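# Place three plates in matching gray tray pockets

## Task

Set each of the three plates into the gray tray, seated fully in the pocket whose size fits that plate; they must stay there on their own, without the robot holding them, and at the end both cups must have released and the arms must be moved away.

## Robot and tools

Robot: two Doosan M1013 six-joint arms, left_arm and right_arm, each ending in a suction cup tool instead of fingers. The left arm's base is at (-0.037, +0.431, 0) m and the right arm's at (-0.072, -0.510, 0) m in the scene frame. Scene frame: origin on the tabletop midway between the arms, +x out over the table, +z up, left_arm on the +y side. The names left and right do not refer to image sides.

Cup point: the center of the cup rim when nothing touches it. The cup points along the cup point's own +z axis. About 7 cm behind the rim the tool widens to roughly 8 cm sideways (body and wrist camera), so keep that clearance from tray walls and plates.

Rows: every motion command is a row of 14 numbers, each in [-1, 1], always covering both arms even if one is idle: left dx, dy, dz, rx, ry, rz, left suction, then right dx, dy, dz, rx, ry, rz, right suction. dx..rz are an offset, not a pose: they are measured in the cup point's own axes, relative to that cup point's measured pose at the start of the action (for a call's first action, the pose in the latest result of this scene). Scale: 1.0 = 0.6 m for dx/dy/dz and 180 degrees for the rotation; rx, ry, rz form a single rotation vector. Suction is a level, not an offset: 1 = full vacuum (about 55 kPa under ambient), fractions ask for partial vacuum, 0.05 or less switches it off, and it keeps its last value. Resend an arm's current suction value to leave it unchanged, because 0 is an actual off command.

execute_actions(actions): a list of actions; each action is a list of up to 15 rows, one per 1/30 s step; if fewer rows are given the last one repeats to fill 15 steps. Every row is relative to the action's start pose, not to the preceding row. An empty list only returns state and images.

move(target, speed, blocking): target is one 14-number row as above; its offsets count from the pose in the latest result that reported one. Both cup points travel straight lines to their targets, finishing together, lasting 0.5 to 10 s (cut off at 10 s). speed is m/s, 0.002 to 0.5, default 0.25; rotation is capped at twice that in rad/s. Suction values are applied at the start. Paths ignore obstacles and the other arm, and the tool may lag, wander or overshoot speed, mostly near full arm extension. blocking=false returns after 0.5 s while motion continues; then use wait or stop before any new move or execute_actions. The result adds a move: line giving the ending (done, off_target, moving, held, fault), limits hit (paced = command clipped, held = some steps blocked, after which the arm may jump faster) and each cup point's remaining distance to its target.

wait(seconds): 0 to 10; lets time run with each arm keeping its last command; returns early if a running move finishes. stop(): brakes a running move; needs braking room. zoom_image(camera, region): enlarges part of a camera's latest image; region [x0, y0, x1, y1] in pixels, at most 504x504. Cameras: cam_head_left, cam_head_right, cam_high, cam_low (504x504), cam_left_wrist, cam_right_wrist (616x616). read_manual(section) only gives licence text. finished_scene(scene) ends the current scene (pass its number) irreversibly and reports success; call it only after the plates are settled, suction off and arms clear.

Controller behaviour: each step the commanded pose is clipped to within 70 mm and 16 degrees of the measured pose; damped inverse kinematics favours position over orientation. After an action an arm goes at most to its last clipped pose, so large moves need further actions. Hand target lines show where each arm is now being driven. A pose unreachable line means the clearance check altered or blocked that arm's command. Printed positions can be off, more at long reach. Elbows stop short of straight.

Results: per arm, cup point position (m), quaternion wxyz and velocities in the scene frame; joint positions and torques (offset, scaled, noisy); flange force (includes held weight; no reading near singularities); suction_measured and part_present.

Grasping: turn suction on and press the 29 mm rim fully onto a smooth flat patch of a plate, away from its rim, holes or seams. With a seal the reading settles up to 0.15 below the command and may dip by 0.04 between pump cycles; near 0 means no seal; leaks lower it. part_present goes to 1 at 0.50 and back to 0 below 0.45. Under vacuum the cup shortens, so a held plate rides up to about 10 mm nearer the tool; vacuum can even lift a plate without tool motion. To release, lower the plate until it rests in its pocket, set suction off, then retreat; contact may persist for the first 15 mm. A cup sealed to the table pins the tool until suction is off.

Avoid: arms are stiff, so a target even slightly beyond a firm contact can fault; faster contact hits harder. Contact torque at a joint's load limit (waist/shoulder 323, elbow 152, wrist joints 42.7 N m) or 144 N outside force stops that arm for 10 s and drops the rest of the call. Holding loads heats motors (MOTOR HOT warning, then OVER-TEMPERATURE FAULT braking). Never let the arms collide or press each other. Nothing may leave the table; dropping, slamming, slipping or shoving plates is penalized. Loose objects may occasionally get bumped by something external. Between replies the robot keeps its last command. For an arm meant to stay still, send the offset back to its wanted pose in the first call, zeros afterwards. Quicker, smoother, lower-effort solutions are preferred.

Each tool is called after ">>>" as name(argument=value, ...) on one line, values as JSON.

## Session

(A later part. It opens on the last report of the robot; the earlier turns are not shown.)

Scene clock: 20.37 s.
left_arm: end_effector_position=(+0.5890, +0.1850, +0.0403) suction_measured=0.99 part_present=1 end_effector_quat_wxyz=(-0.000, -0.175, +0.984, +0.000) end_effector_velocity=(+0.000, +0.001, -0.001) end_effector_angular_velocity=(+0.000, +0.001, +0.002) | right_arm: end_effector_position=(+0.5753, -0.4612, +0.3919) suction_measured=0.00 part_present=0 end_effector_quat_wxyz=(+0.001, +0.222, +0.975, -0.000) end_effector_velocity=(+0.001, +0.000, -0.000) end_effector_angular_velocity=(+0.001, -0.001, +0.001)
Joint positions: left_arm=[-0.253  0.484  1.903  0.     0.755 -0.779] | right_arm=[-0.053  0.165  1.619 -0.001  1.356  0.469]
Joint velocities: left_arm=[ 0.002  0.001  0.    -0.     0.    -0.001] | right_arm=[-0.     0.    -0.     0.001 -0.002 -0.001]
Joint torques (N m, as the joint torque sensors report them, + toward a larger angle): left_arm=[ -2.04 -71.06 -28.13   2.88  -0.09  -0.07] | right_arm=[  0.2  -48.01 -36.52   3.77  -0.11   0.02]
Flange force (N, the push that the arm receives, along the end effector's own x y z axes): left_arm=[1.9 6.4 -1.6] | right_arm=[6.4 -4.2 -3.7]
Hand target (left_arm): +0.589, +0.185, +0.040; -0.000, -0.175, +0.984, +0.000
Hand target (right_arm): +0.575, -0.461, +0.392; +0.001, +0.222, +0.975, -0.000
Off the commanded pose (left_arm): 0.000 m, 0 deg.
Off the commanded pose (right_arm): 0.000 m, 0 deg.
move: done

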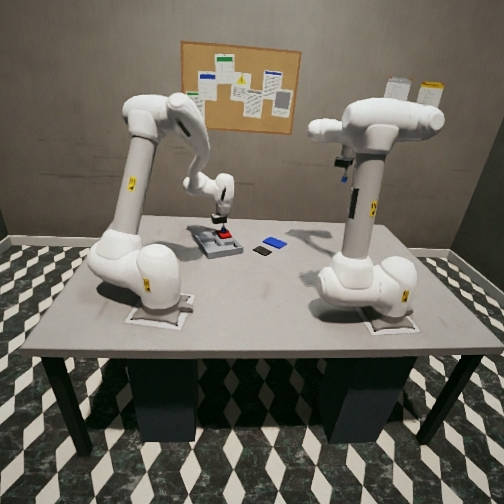

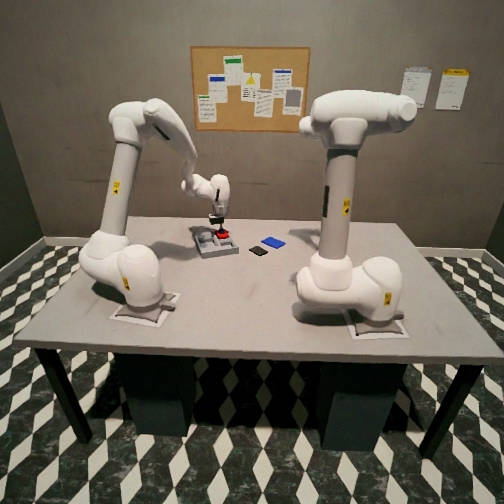

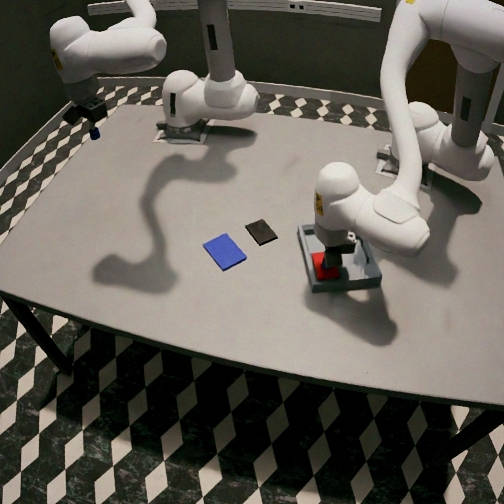

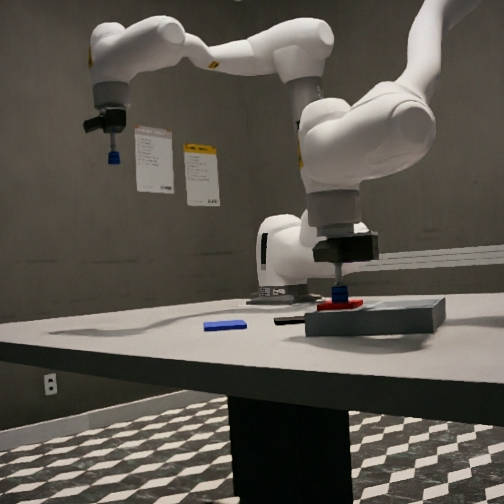

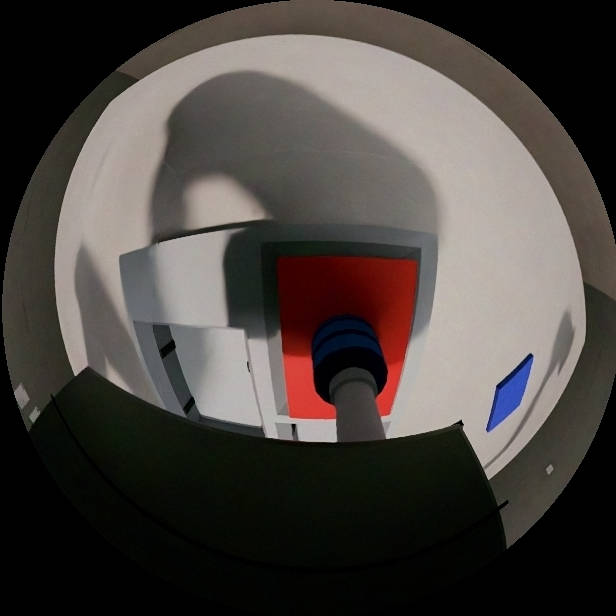

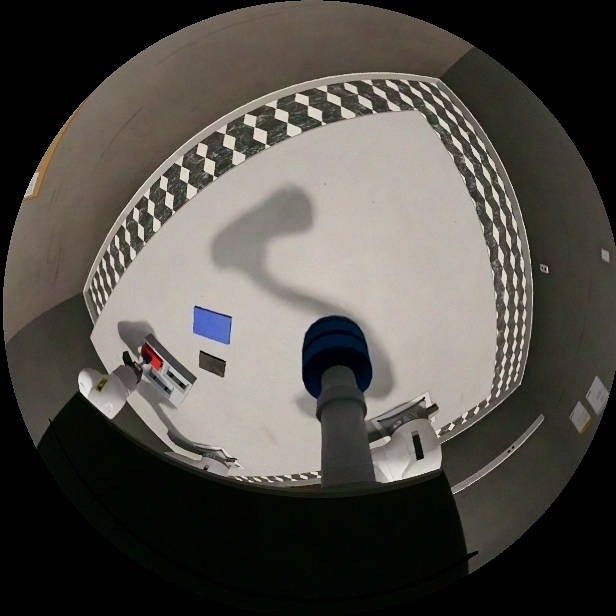

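>>> move(target=[0.002,0.002,0.017,0,0,0.003,1,0,0,0,0,0,0,0], speed=0.02)

>>> zoom_image(camera="cam_left_wrist", region=[220,200,470,450])

Scene clock: 23.03 s.
left_arm: end_effector_position=(+0.5874, +0.1857, +0.0301) suction_measured=0.99 part_present=1 end_effector_quat_wxyz=(-0.000, -0.171, +0.985, +0.000) end_effector_velocity=(-0.000, +0.001, -0.001) end_effector_angular_velocity=(+0.001, +0.001, +0.001) | right_arm: end_effector_position=(+0.5753, -0.4612, +0.3919) suction_measured=0.00 part_present=0 end_effector_quat_wxyz=(+0.001, +0.222, +0.975, -0.000) end_effector_velocity=(-0.000, +0.000, -0.000) end_effector_angular_velocity=(+0.000, -0.000, -0.000)
Joint positions: left_arm=[-0.253  0.495  1.91   0.     0.736 -0.769] | right_arm=[-0.053  0.165  1.619 -0.001  1.356  0.469]
Joint velocities: left_arm=[ 0.001  0.002  0.     0.    -0.001  0.   ] | right_arm=[ 0.     0.     0.001  0.    -0.001  0.   ]
Joint torques (N m, as the joint torque sensors report them, + toward a larger angle): left_arm=[ -2.62 -71.68 -27.73   3.18  -0.13  -0.09] | right_arm=[ -0.51 -47.53 -36.23   3.73  -0.24   0.02]
Flange force (N, the push that the arm receives, along the end effector's own x y z axes): left_arm=[1.1 6.8 -0.9] | right_arm=[7.1 -3.3 -4.5]
Hand target (left_arm): +0.587, +0.186, +0.030; -0.000, -0.171, +0.985, +0.000
Hand target (right_arm): +0.575, -0.461, +0.392; +0.001, +0.222, +0.975, -0.000
Off the commanded pose (left_arm): 0.000 m, 0 deg.
Off the commanded pose (right_arm): 0.000 m, 0 deg.
move: done

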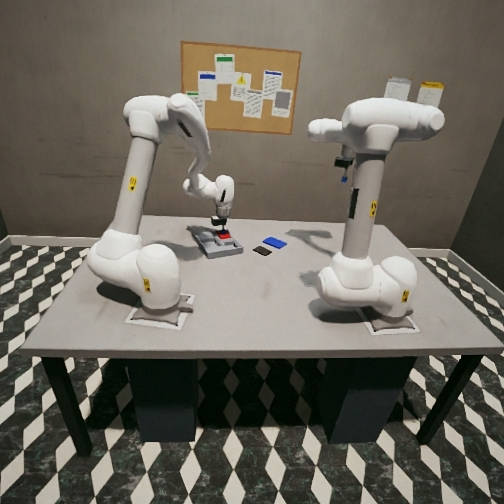

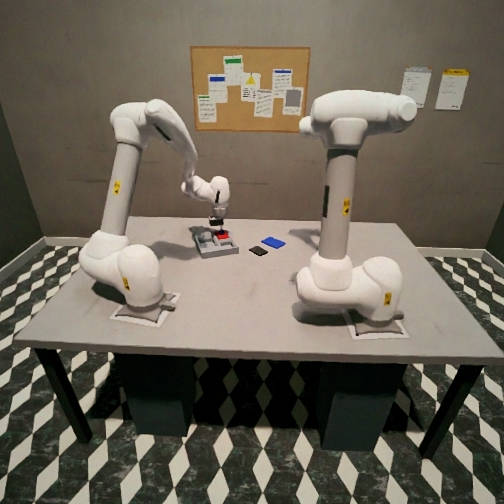

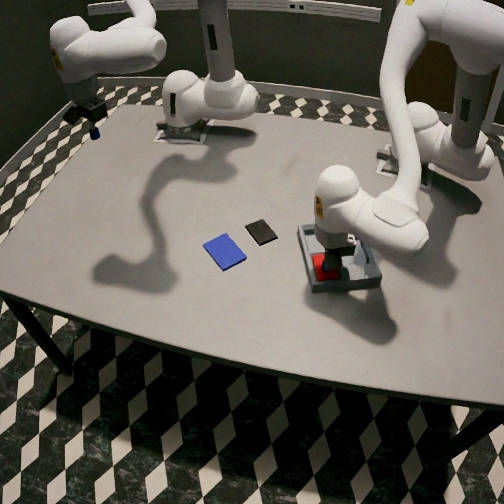

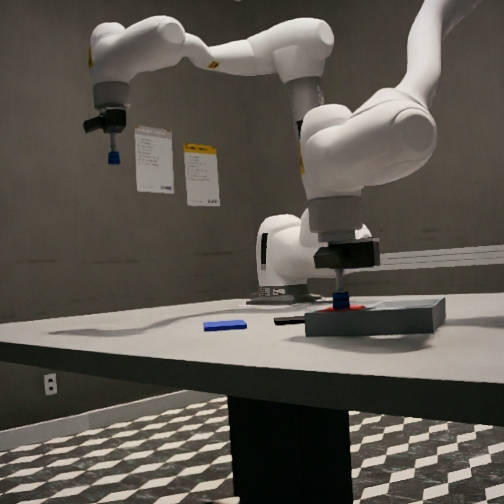

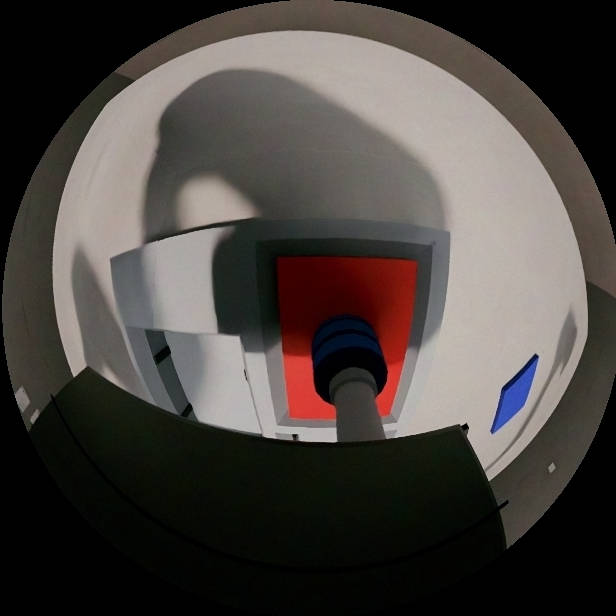

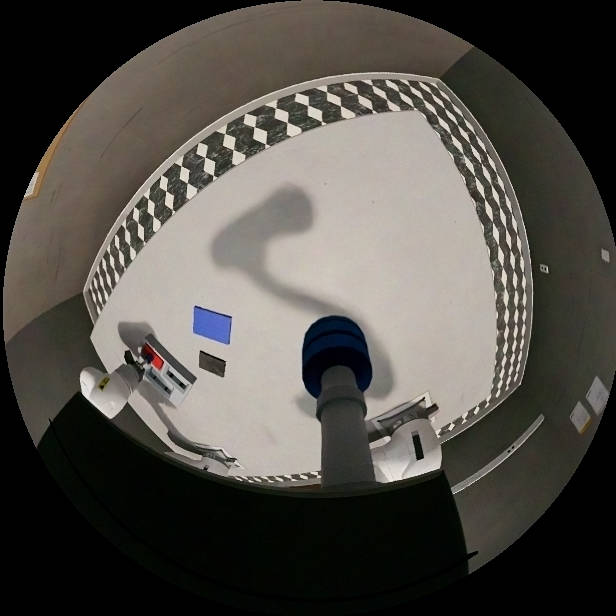

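Region (220, 200, 470, 450) of cam_left_wrist's 616x616 image, scaled by 2.016, with more detail than that image has.

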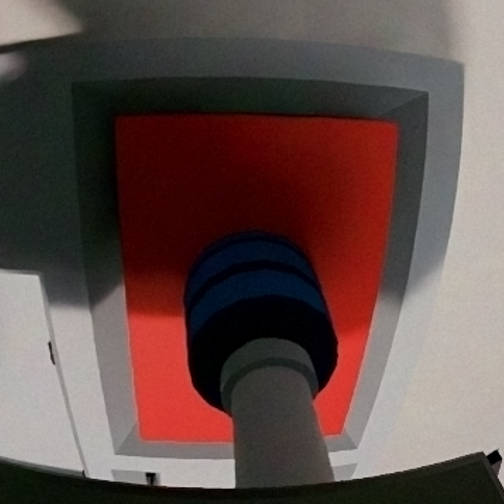

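>>> move(target=[0.001,0,0.02,0,0,0,1,0,0,0,0,0,0,0], speed=0.01)

>>> zoom_image(camera="cam_left_wrist", region=[220,200,470,450])

Scene clock: 26.17 s.
left_arm: end_effector_position=(+0.5869, +0.1855, +0.0181) suction_measured=0.99 part_present=1 end_effector_quat_wxyz=(-0.000, -0.171, +0.985, +0.000) end_effector_velocity=(-0.000, +0.000, +0.001) end_effector_angular_velocity=(+0.000, -0.000, +0.000) | right_arm: end_effector_position=(+0.5753, -0.4612, +0.3919) suction_measured=0.00 part_present=0 end_effector_quat_wxyz=(+0.001, +0.222, +0.975, -0.000) end_effector_velocity=(-0.001, +0.000, +0.000) end_effector_angular_velocity=(+0.001, +0.001, +0.000)
Joint positions: left_arm=[-0.254  0.51   1.916  0.     0.716 -0.77 ] | right_arm=[-0.053  0.165  1.619 -0.001  1.356  0.469]
Joint velocities: left_arm=[ 0.    -0.002  0.     0.     0.001 -0.   ] | right_arm=[-0.    -0.001  0.001  0.001  0.002 -0.001]
Joint torques (N m, as the joint torque sensors report them, + toward a larger angle): left_arm=[ -4.21 -73.18 -27.38   2.46  -0.22  -0.1 ] | right_arm=[ -0.34 -48.11 -36.35   3.54  -0.24   0.1 ]
Flange force (N, the push that the arm receives, along the end effector's own x y z axes): left_arm=[-0.3 8.4 -1.5] | right_arm=[6.6 -3.6 -4.4]
Hand target (left_arm): +0.587, +0.186, +0.018; -0.000, -0.171, +0.985, +0.000
Hand target (right_arm): +0.575, -0.461, +0.392; +0.001, +0.222, +0.975, -0.000
Off the commanded pose (left_arm): 0.000 m, 0 deg.
Off the commanded pose (right_arm): 0.000 m, 0 deg.
move: done

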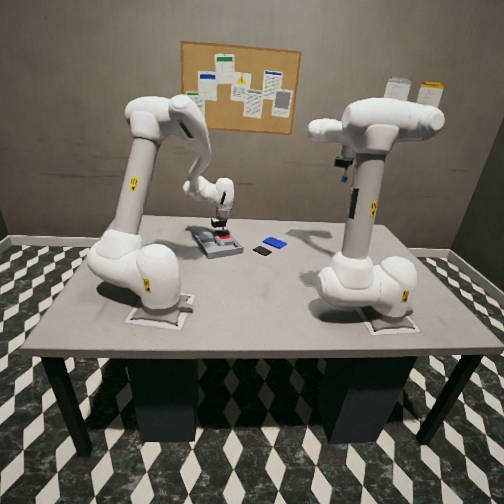

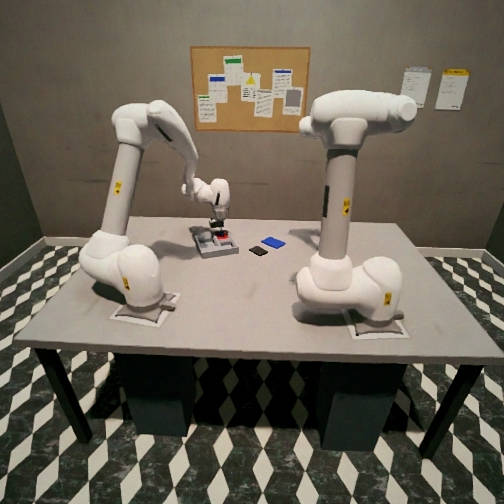

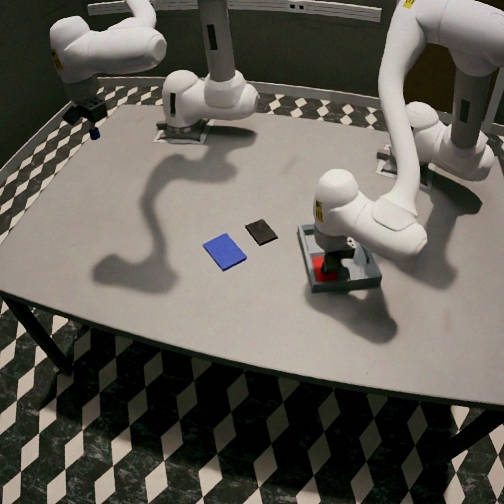

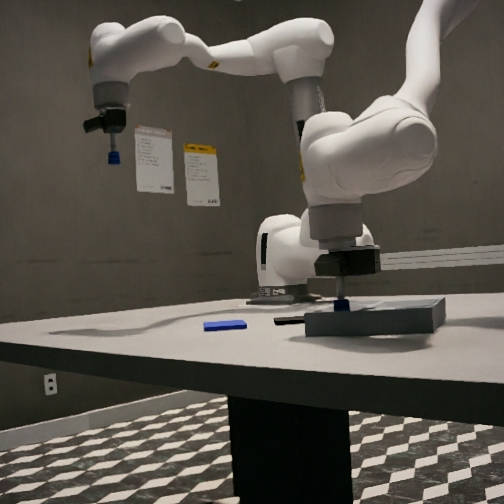

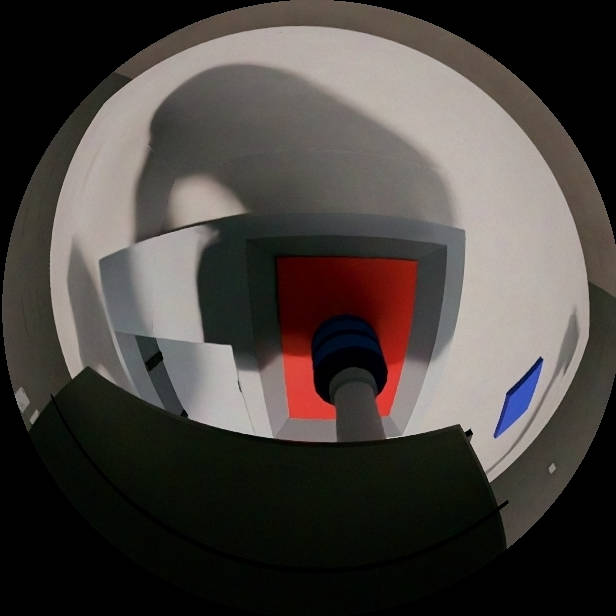

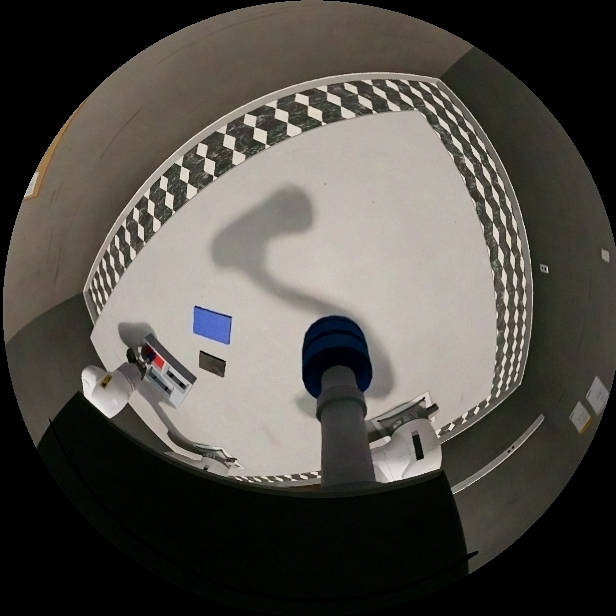

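Region (220, 200, 470, 450) of cam_left_wrist's 616x616 image, scaled by 2.016, with more detail than that image has.

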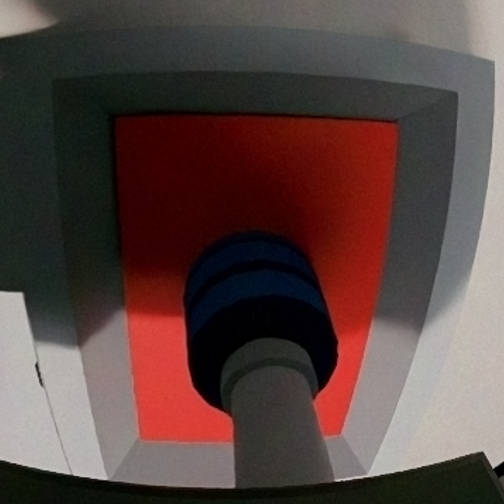

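In. Find the floor.

>>> move(target=[0,0,0.012,0,0,0,1,0,0,0,0,0,0,0], speed=0.01)

>>> move(target=[0,0,0.005,0,0,0,1,0,0,0,0,0,0,0], speed=0.01)

Scene clock: 28.63 s.
left_arm: end_effector_position=(+0.5869, +0.1855, +0.0110) suction_measured=0.99 part_present=1 end_effector_quat_wxyz=(-0.000, -0.171, +0.985, +0.000) end_effector_velocity=(-0.000, +0.001, -0.001) end_effector_angular_velocity=(+0.001, +0.001, +0.001) | right_arm: end_effector_position=(+0.5753, -0.4612, +0.3919) suction_measured=0.00 part_present=0 end_effector_quat_wxyz=(+0.001, +0.222, +0.975, -0.000) end_effector_velocity=(+0.000, -0.000, +0.000) end_effector_angular_velocity=(+0.000, -0.001, -0.002)
Joint positions: left_arm=[-0.254  0.519  1.919  0.     0.704 -0.77 ] | right_arm=[-0.053  0.165  1.619 -0.001  1.356  0.469]
Joint velocities: left_arm=[ 0.001  0.001  0.001  0.    -0.    -0.001] | right_arm=[-0.001  0.    -0.001 -0.    -0.     0.002]
Joint torques (N m, as the joint torque sensors report them, + toward a larger angle): left_arm=[ -4.7  -71.18 -27.11   2.32  -0.5    0.18] | right_arm=[ -0.6  -48.68 -36.34   3.73  -0.18   0.09]
Flange force (N, the push that the arm receives, along the end effector's own x y z axes): left_arm=[1.2 10.1 -4.2] | right_arm=[5.5 -2.3 -3.7]
Hand target (left_arm): +0.587, +0.186, +0.011; -0.000, -0.171, +0.985, +0.000
Hand target (right_arm): +0.575, -0.461, +0.392; +0.001, +0.222, +0.975, -0.000
Off the commanded pose (left_arm): 0.000 m, 0 deg.
Off the commanded pose (right_arm): 0.000 m, 0 deg.
move: done

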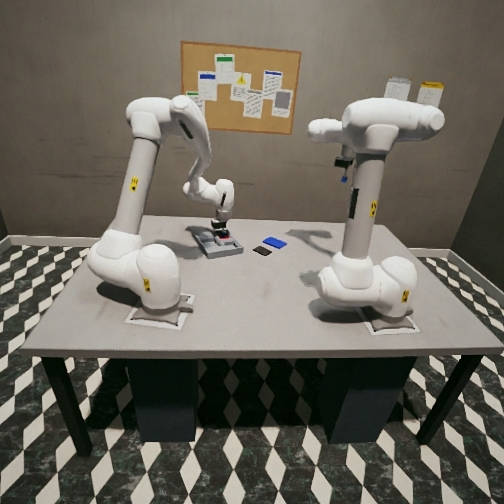

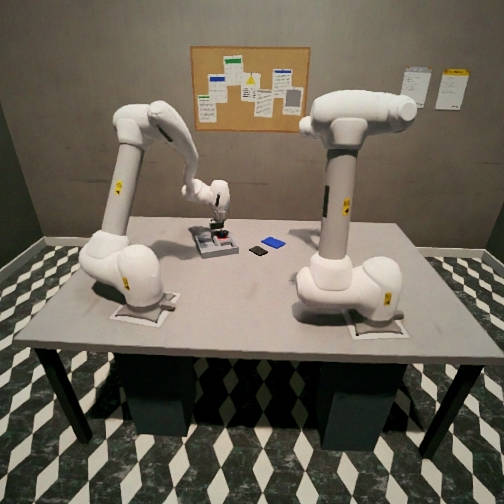

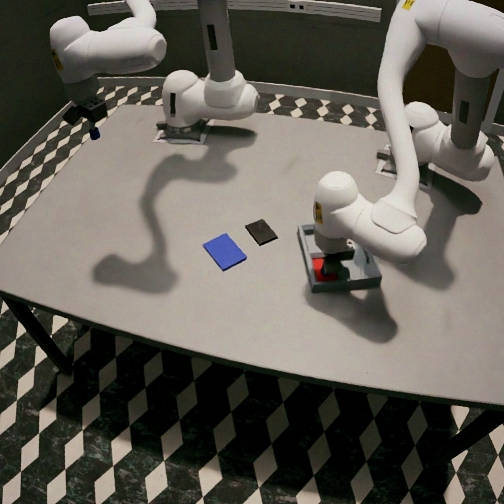

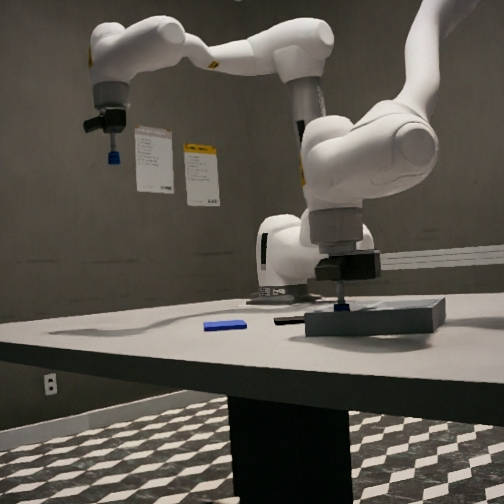

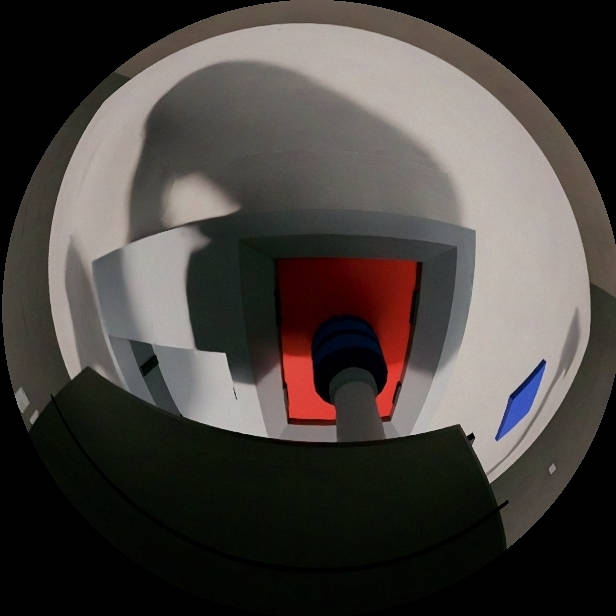

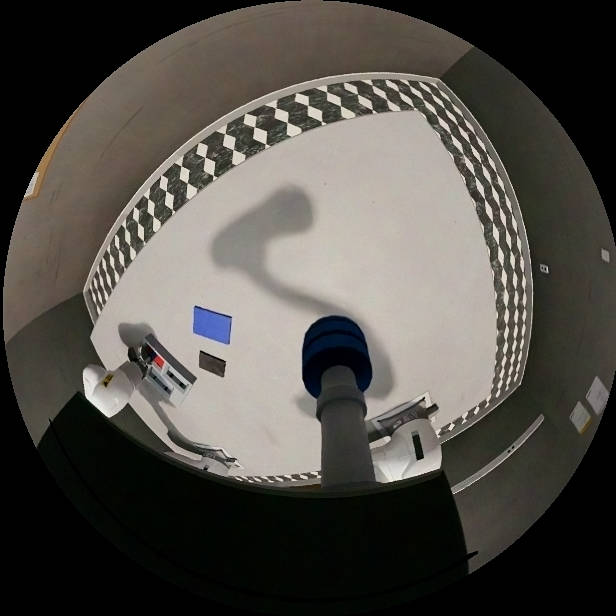

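Scene clock: 29.33 s.
left_arm: end_effector_position=(+0.5869, +0.1855, +0.0080) suction_measured=0.99 part_present=1 end_effector_quat_wxyz=(-0.000, -0.171, +0.985, +0.000) end_effector_velocity=(+0.001, -0.001, +0.001) end_effector_angular_velocity=(-0.001, -0.001, -0.000) | right_arm: end_effector_position=(+0.5753, -0.4612, +0.3919) suction_measured=0.00 part_present=0 end_effector_quat_wxyz=(+0.001, +0.222, +0.975, -0.000) end_effector_velocity=(-0.001, -0.000, +0.001) end_effector_angular_velocity=(+0.001, +0.001, -0.001)
Joint positions: left_arm=[-0.254  0.523  1.92   0.     0.699 -0.77 ] | right_arm=[-0.053  0.165  1.619 -0.001  1.356  0.469]
Joint velocities: left_arm=[-0.    -0.    -0.002 -0.     0.    -0.   ] | right_arm=[-0.001 -0.001  0.     0.001  0.001  0.   ]
Joint torques (N m, as the joint torque sensors report them, + toward a larger angle): left_arm=[ -4.4  -72.55 -27.03   2.5   -0.49  -0.25] | right_arm=[ -0.16 -48.07 -36.5    3.72  -0.19   0.05]
Flange force (N, the push that the arm receives, along the end effector's own x y z axes): left_arm=[0.2 9.0 -2.5] | right_arm=[6.7 -3.7 -4.0]
Hand target (left_arm): +0.587, +0.186, +0.008; -0.000, -0.171, +0.985, +0.000
Hand target (right_arm): +0.575, -0.461, +0.392; +0.001, +0.222, +0.975, -0.000
Off the commanded pose (left_arm): 0.000 m, 0 deg.
Off the commanded pose (right_arm): 0.000 m, 0 deg.
move: done

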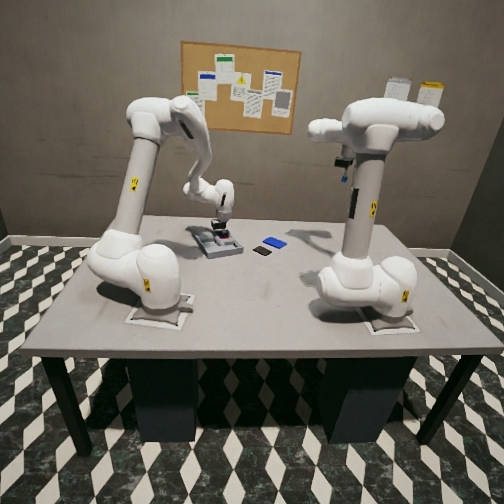

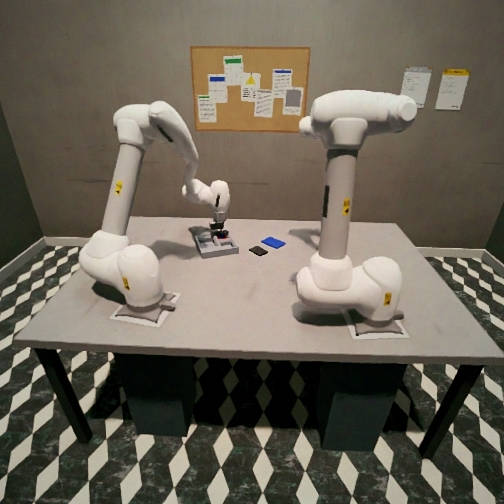

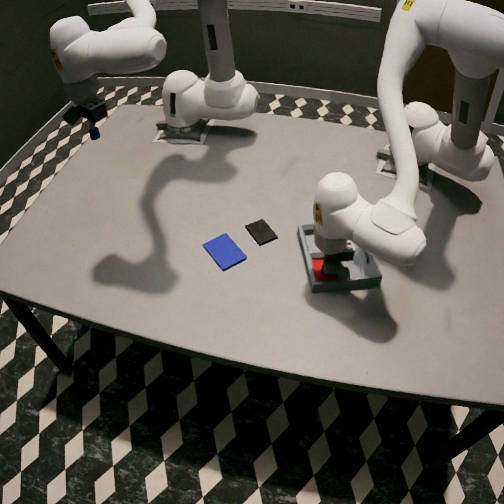

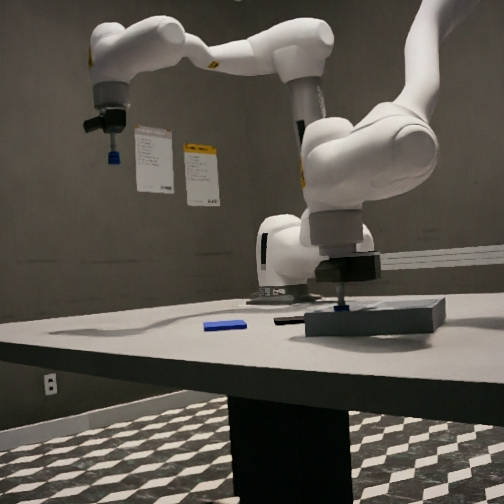

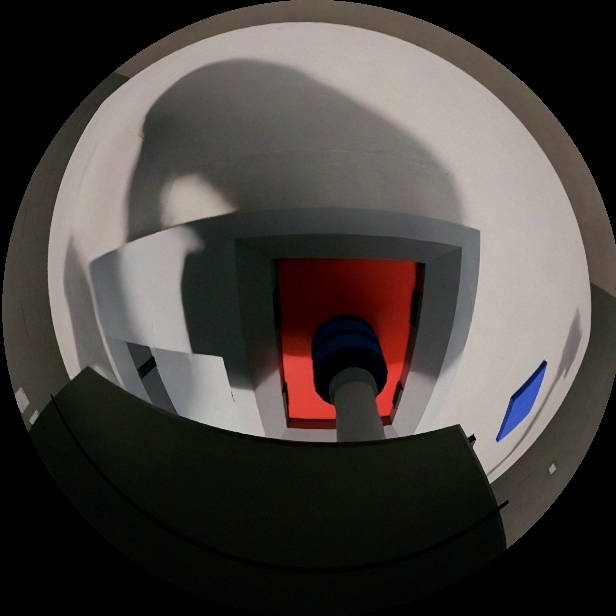

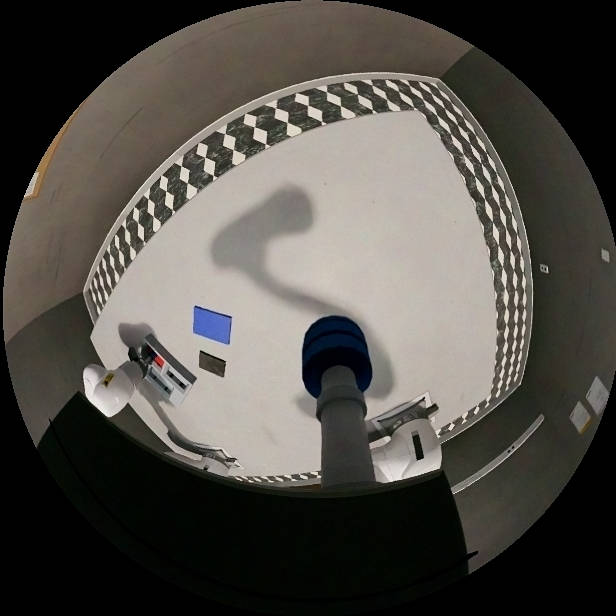

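>>> move(target=[0,0,0.006,0,0,0,1,0,0,0,0,0,0,0], speed=0.01)

Scene clock: 31.07 s.
left_arm: end_effector_position=(+0.5869, +0.1855, +0.0044) suction_measured=0.99 part_present=1 end_effector_quat_wxyz=(-0.000, -0.171, +0.985, +0.000) end_effector_velocity=(+0.001, -0.000, +0.001) end_effector_angular_velocity=(-0.001, -0.002, +0.002) | right_arm: end_effector_position=(+0.5753, -0.4612, +0.3919) suction_measured=0.00 part_present=0 end_effector_quat_wxyz=(+0.001, +0.222, +0.975, -0.000) end_effector_velocity=(+0.001, -0.000, +0.001) end_effector_angular_velocity=(-0.001, -0.003, +0.000)
Joint positions: left_arm=[-0.254  0.528  1.921  0.     0.693 -0.77 ] | right_arm=[-0.053  0.165  1.619 -0.001  1.356  0.469]
Joint velocities: left_arm=[ 0.    -0.    -0.001  0.    -0.    -0.001] | right_arm=[-0.    -0.001 -0.001 -0.001 -0.001 -0.   ]
Joint torques (N m, as the joint torque sensors report them, + toward a larger angle): left_arm=[ -3.67 -72.82 -26.29   2.5   -0.42  -0.09] | right_arm=[ -0.2  -47.94 -36.42   3.72  -0.31   0.18]
Flange force (N, the push that the arm receives, along the end effector's own x y z axes): left_arm=[0.1 7.7 -3.0] | right_arm=[7.2 -3.9 -4.8]
Hand target (left_arm): +0.587, +0.186, +0.004; -0.000, -0.171, +0.985, +0.000
Hand target (right_arm): +0.575, -0.461, +0.392; +0.001, +0.222, +0.975, -0.000
Off the commanded pose (left_arm): 0.000 m, 0 deg.
Off the commanded pose (right_arm): 0.000 m, 0 deg.
move: done

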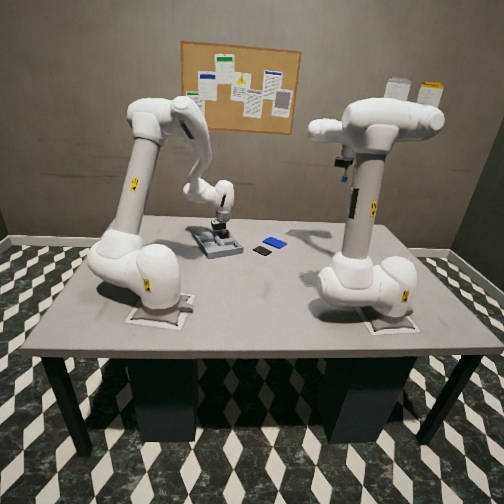

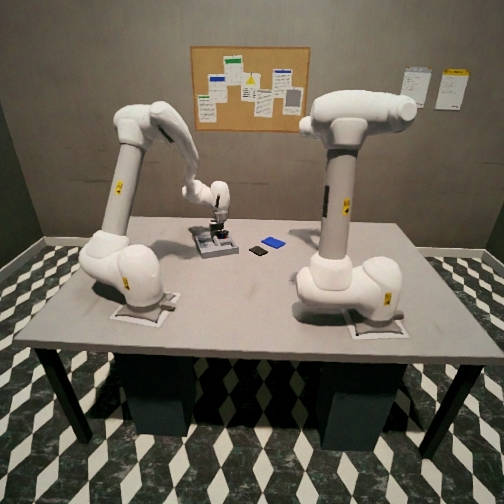

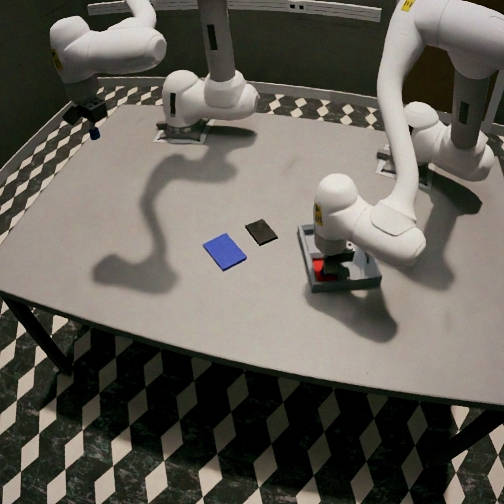

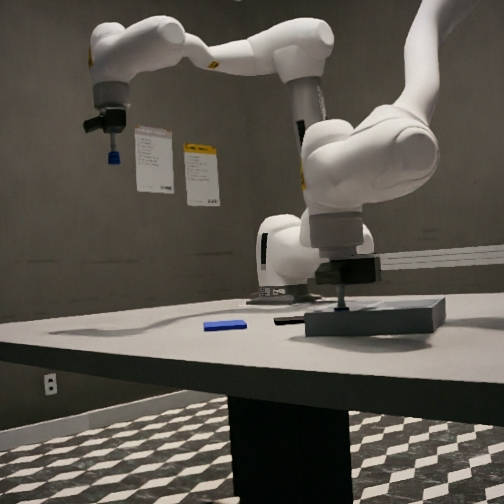

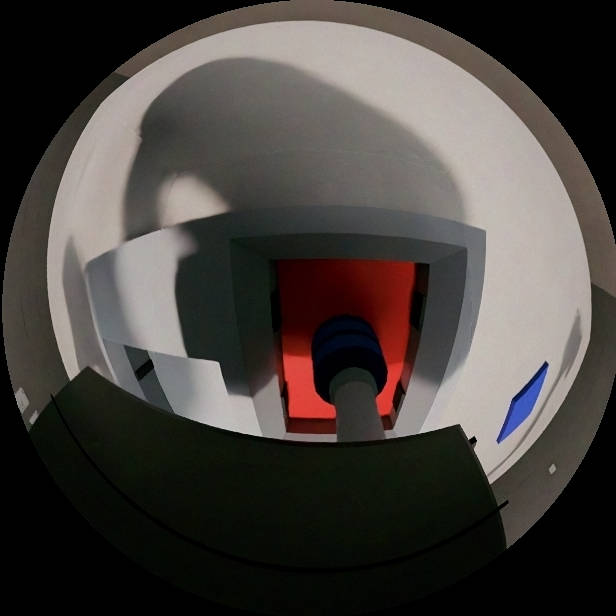

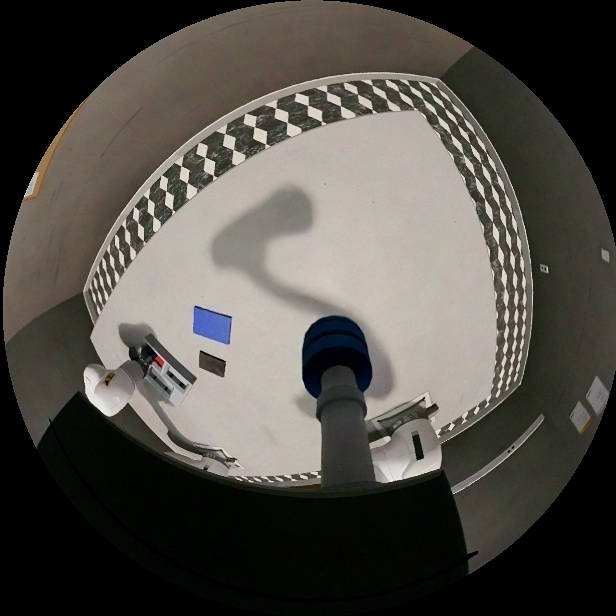

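>>> move(target=[0,0,0.005,0,0,0,1,0,0,0,0,0,0,0], speed=0.01)

Scene clock: 32.90 s.
left_arm: end_effector_position=(+0.5870, +0.1855, +0.0015) suction_measured=0.99 part_present=1 end_effector_quat_wxyz=(-0.000, -0.171, +0.985, +0.000) end_effector_velocity=(-0.000, -0.000, -0.001) end_effector_angular_velocity=(+0.000, +0.001, -0.003) | right_arm: end_effector_position=(+0.5753, -0.4612, +0.3919) suction_measured=0.00 part_present=0 end_effector_quat_wxyz=(+0.001, +0.222, +0.975, -0.000) end_effector_velocity=(+0.001, -0.000, +0.000) end_effector_angular_velocity=(-0.000, -0.001, +0.000)
Joint positions: left_arm=[-0.254  0.532  1.922  0.     0.688 -0.77 ] | right_arm=[-0.053  0.165  1.619 -0.001  1.356  0.469]
Joint velocities: left_arm=[-0.001  0.001  0.001  0.    -0.001  0.002] | right_arm=[-0.001  0.    -0.001 -0.    -0.001 -0.001]
Joint torques (N m, as the joint torque sensors report them, + toward a larger angle): left_arm=[ -6.67 -14.42  -6.42   2.4   -4.94  -0.15] | right_arm=[  0.21 -48.38 -36.4    3.68  -0.22   0.04]
Flange force (N, the push that the arm receives, along the end effector's own x y z axes): left_arm=[11.3 23.4 -94.1] | right_arm=[5.6 -3.7 -3.9]
Hand target (left_arm): +0.587, +0.186, +0.001; -0.000, -0.171, +0.985, +0.000
Hand target (right_arm): +0.575, -0.461, +0.392; +0.001, +0.222, +0.975, -0.000
Off the commanded pose (left_arm): 0.000 m, 0 deg.
Off the commanded pose (right_arm): 0.000 m, 0 deg.
move: done

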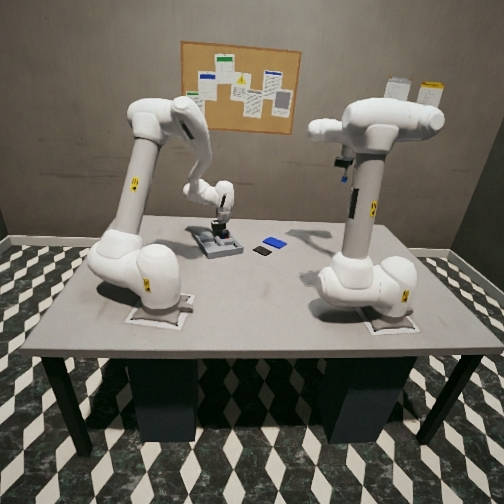

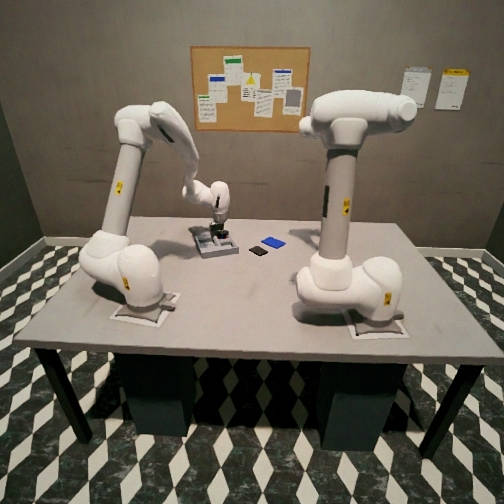

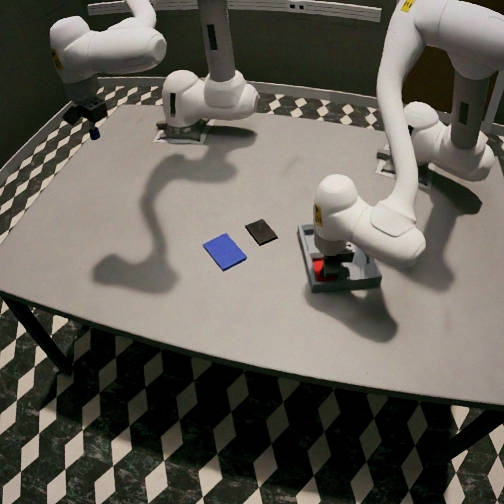

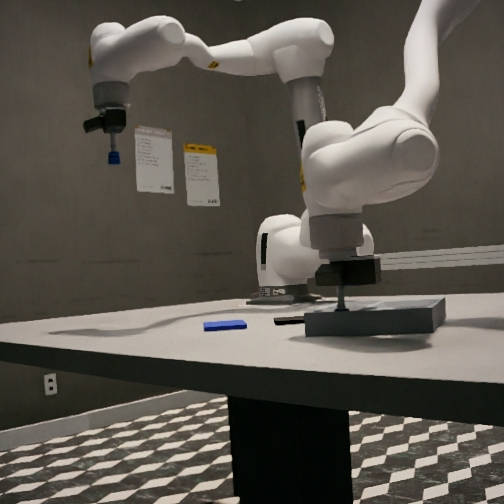

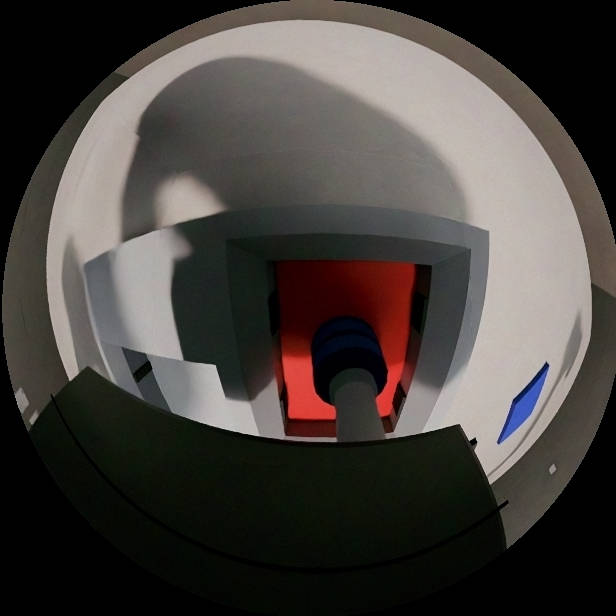

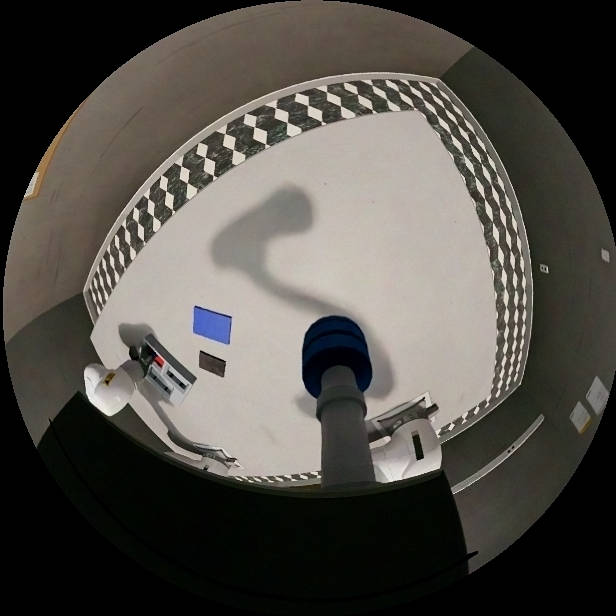

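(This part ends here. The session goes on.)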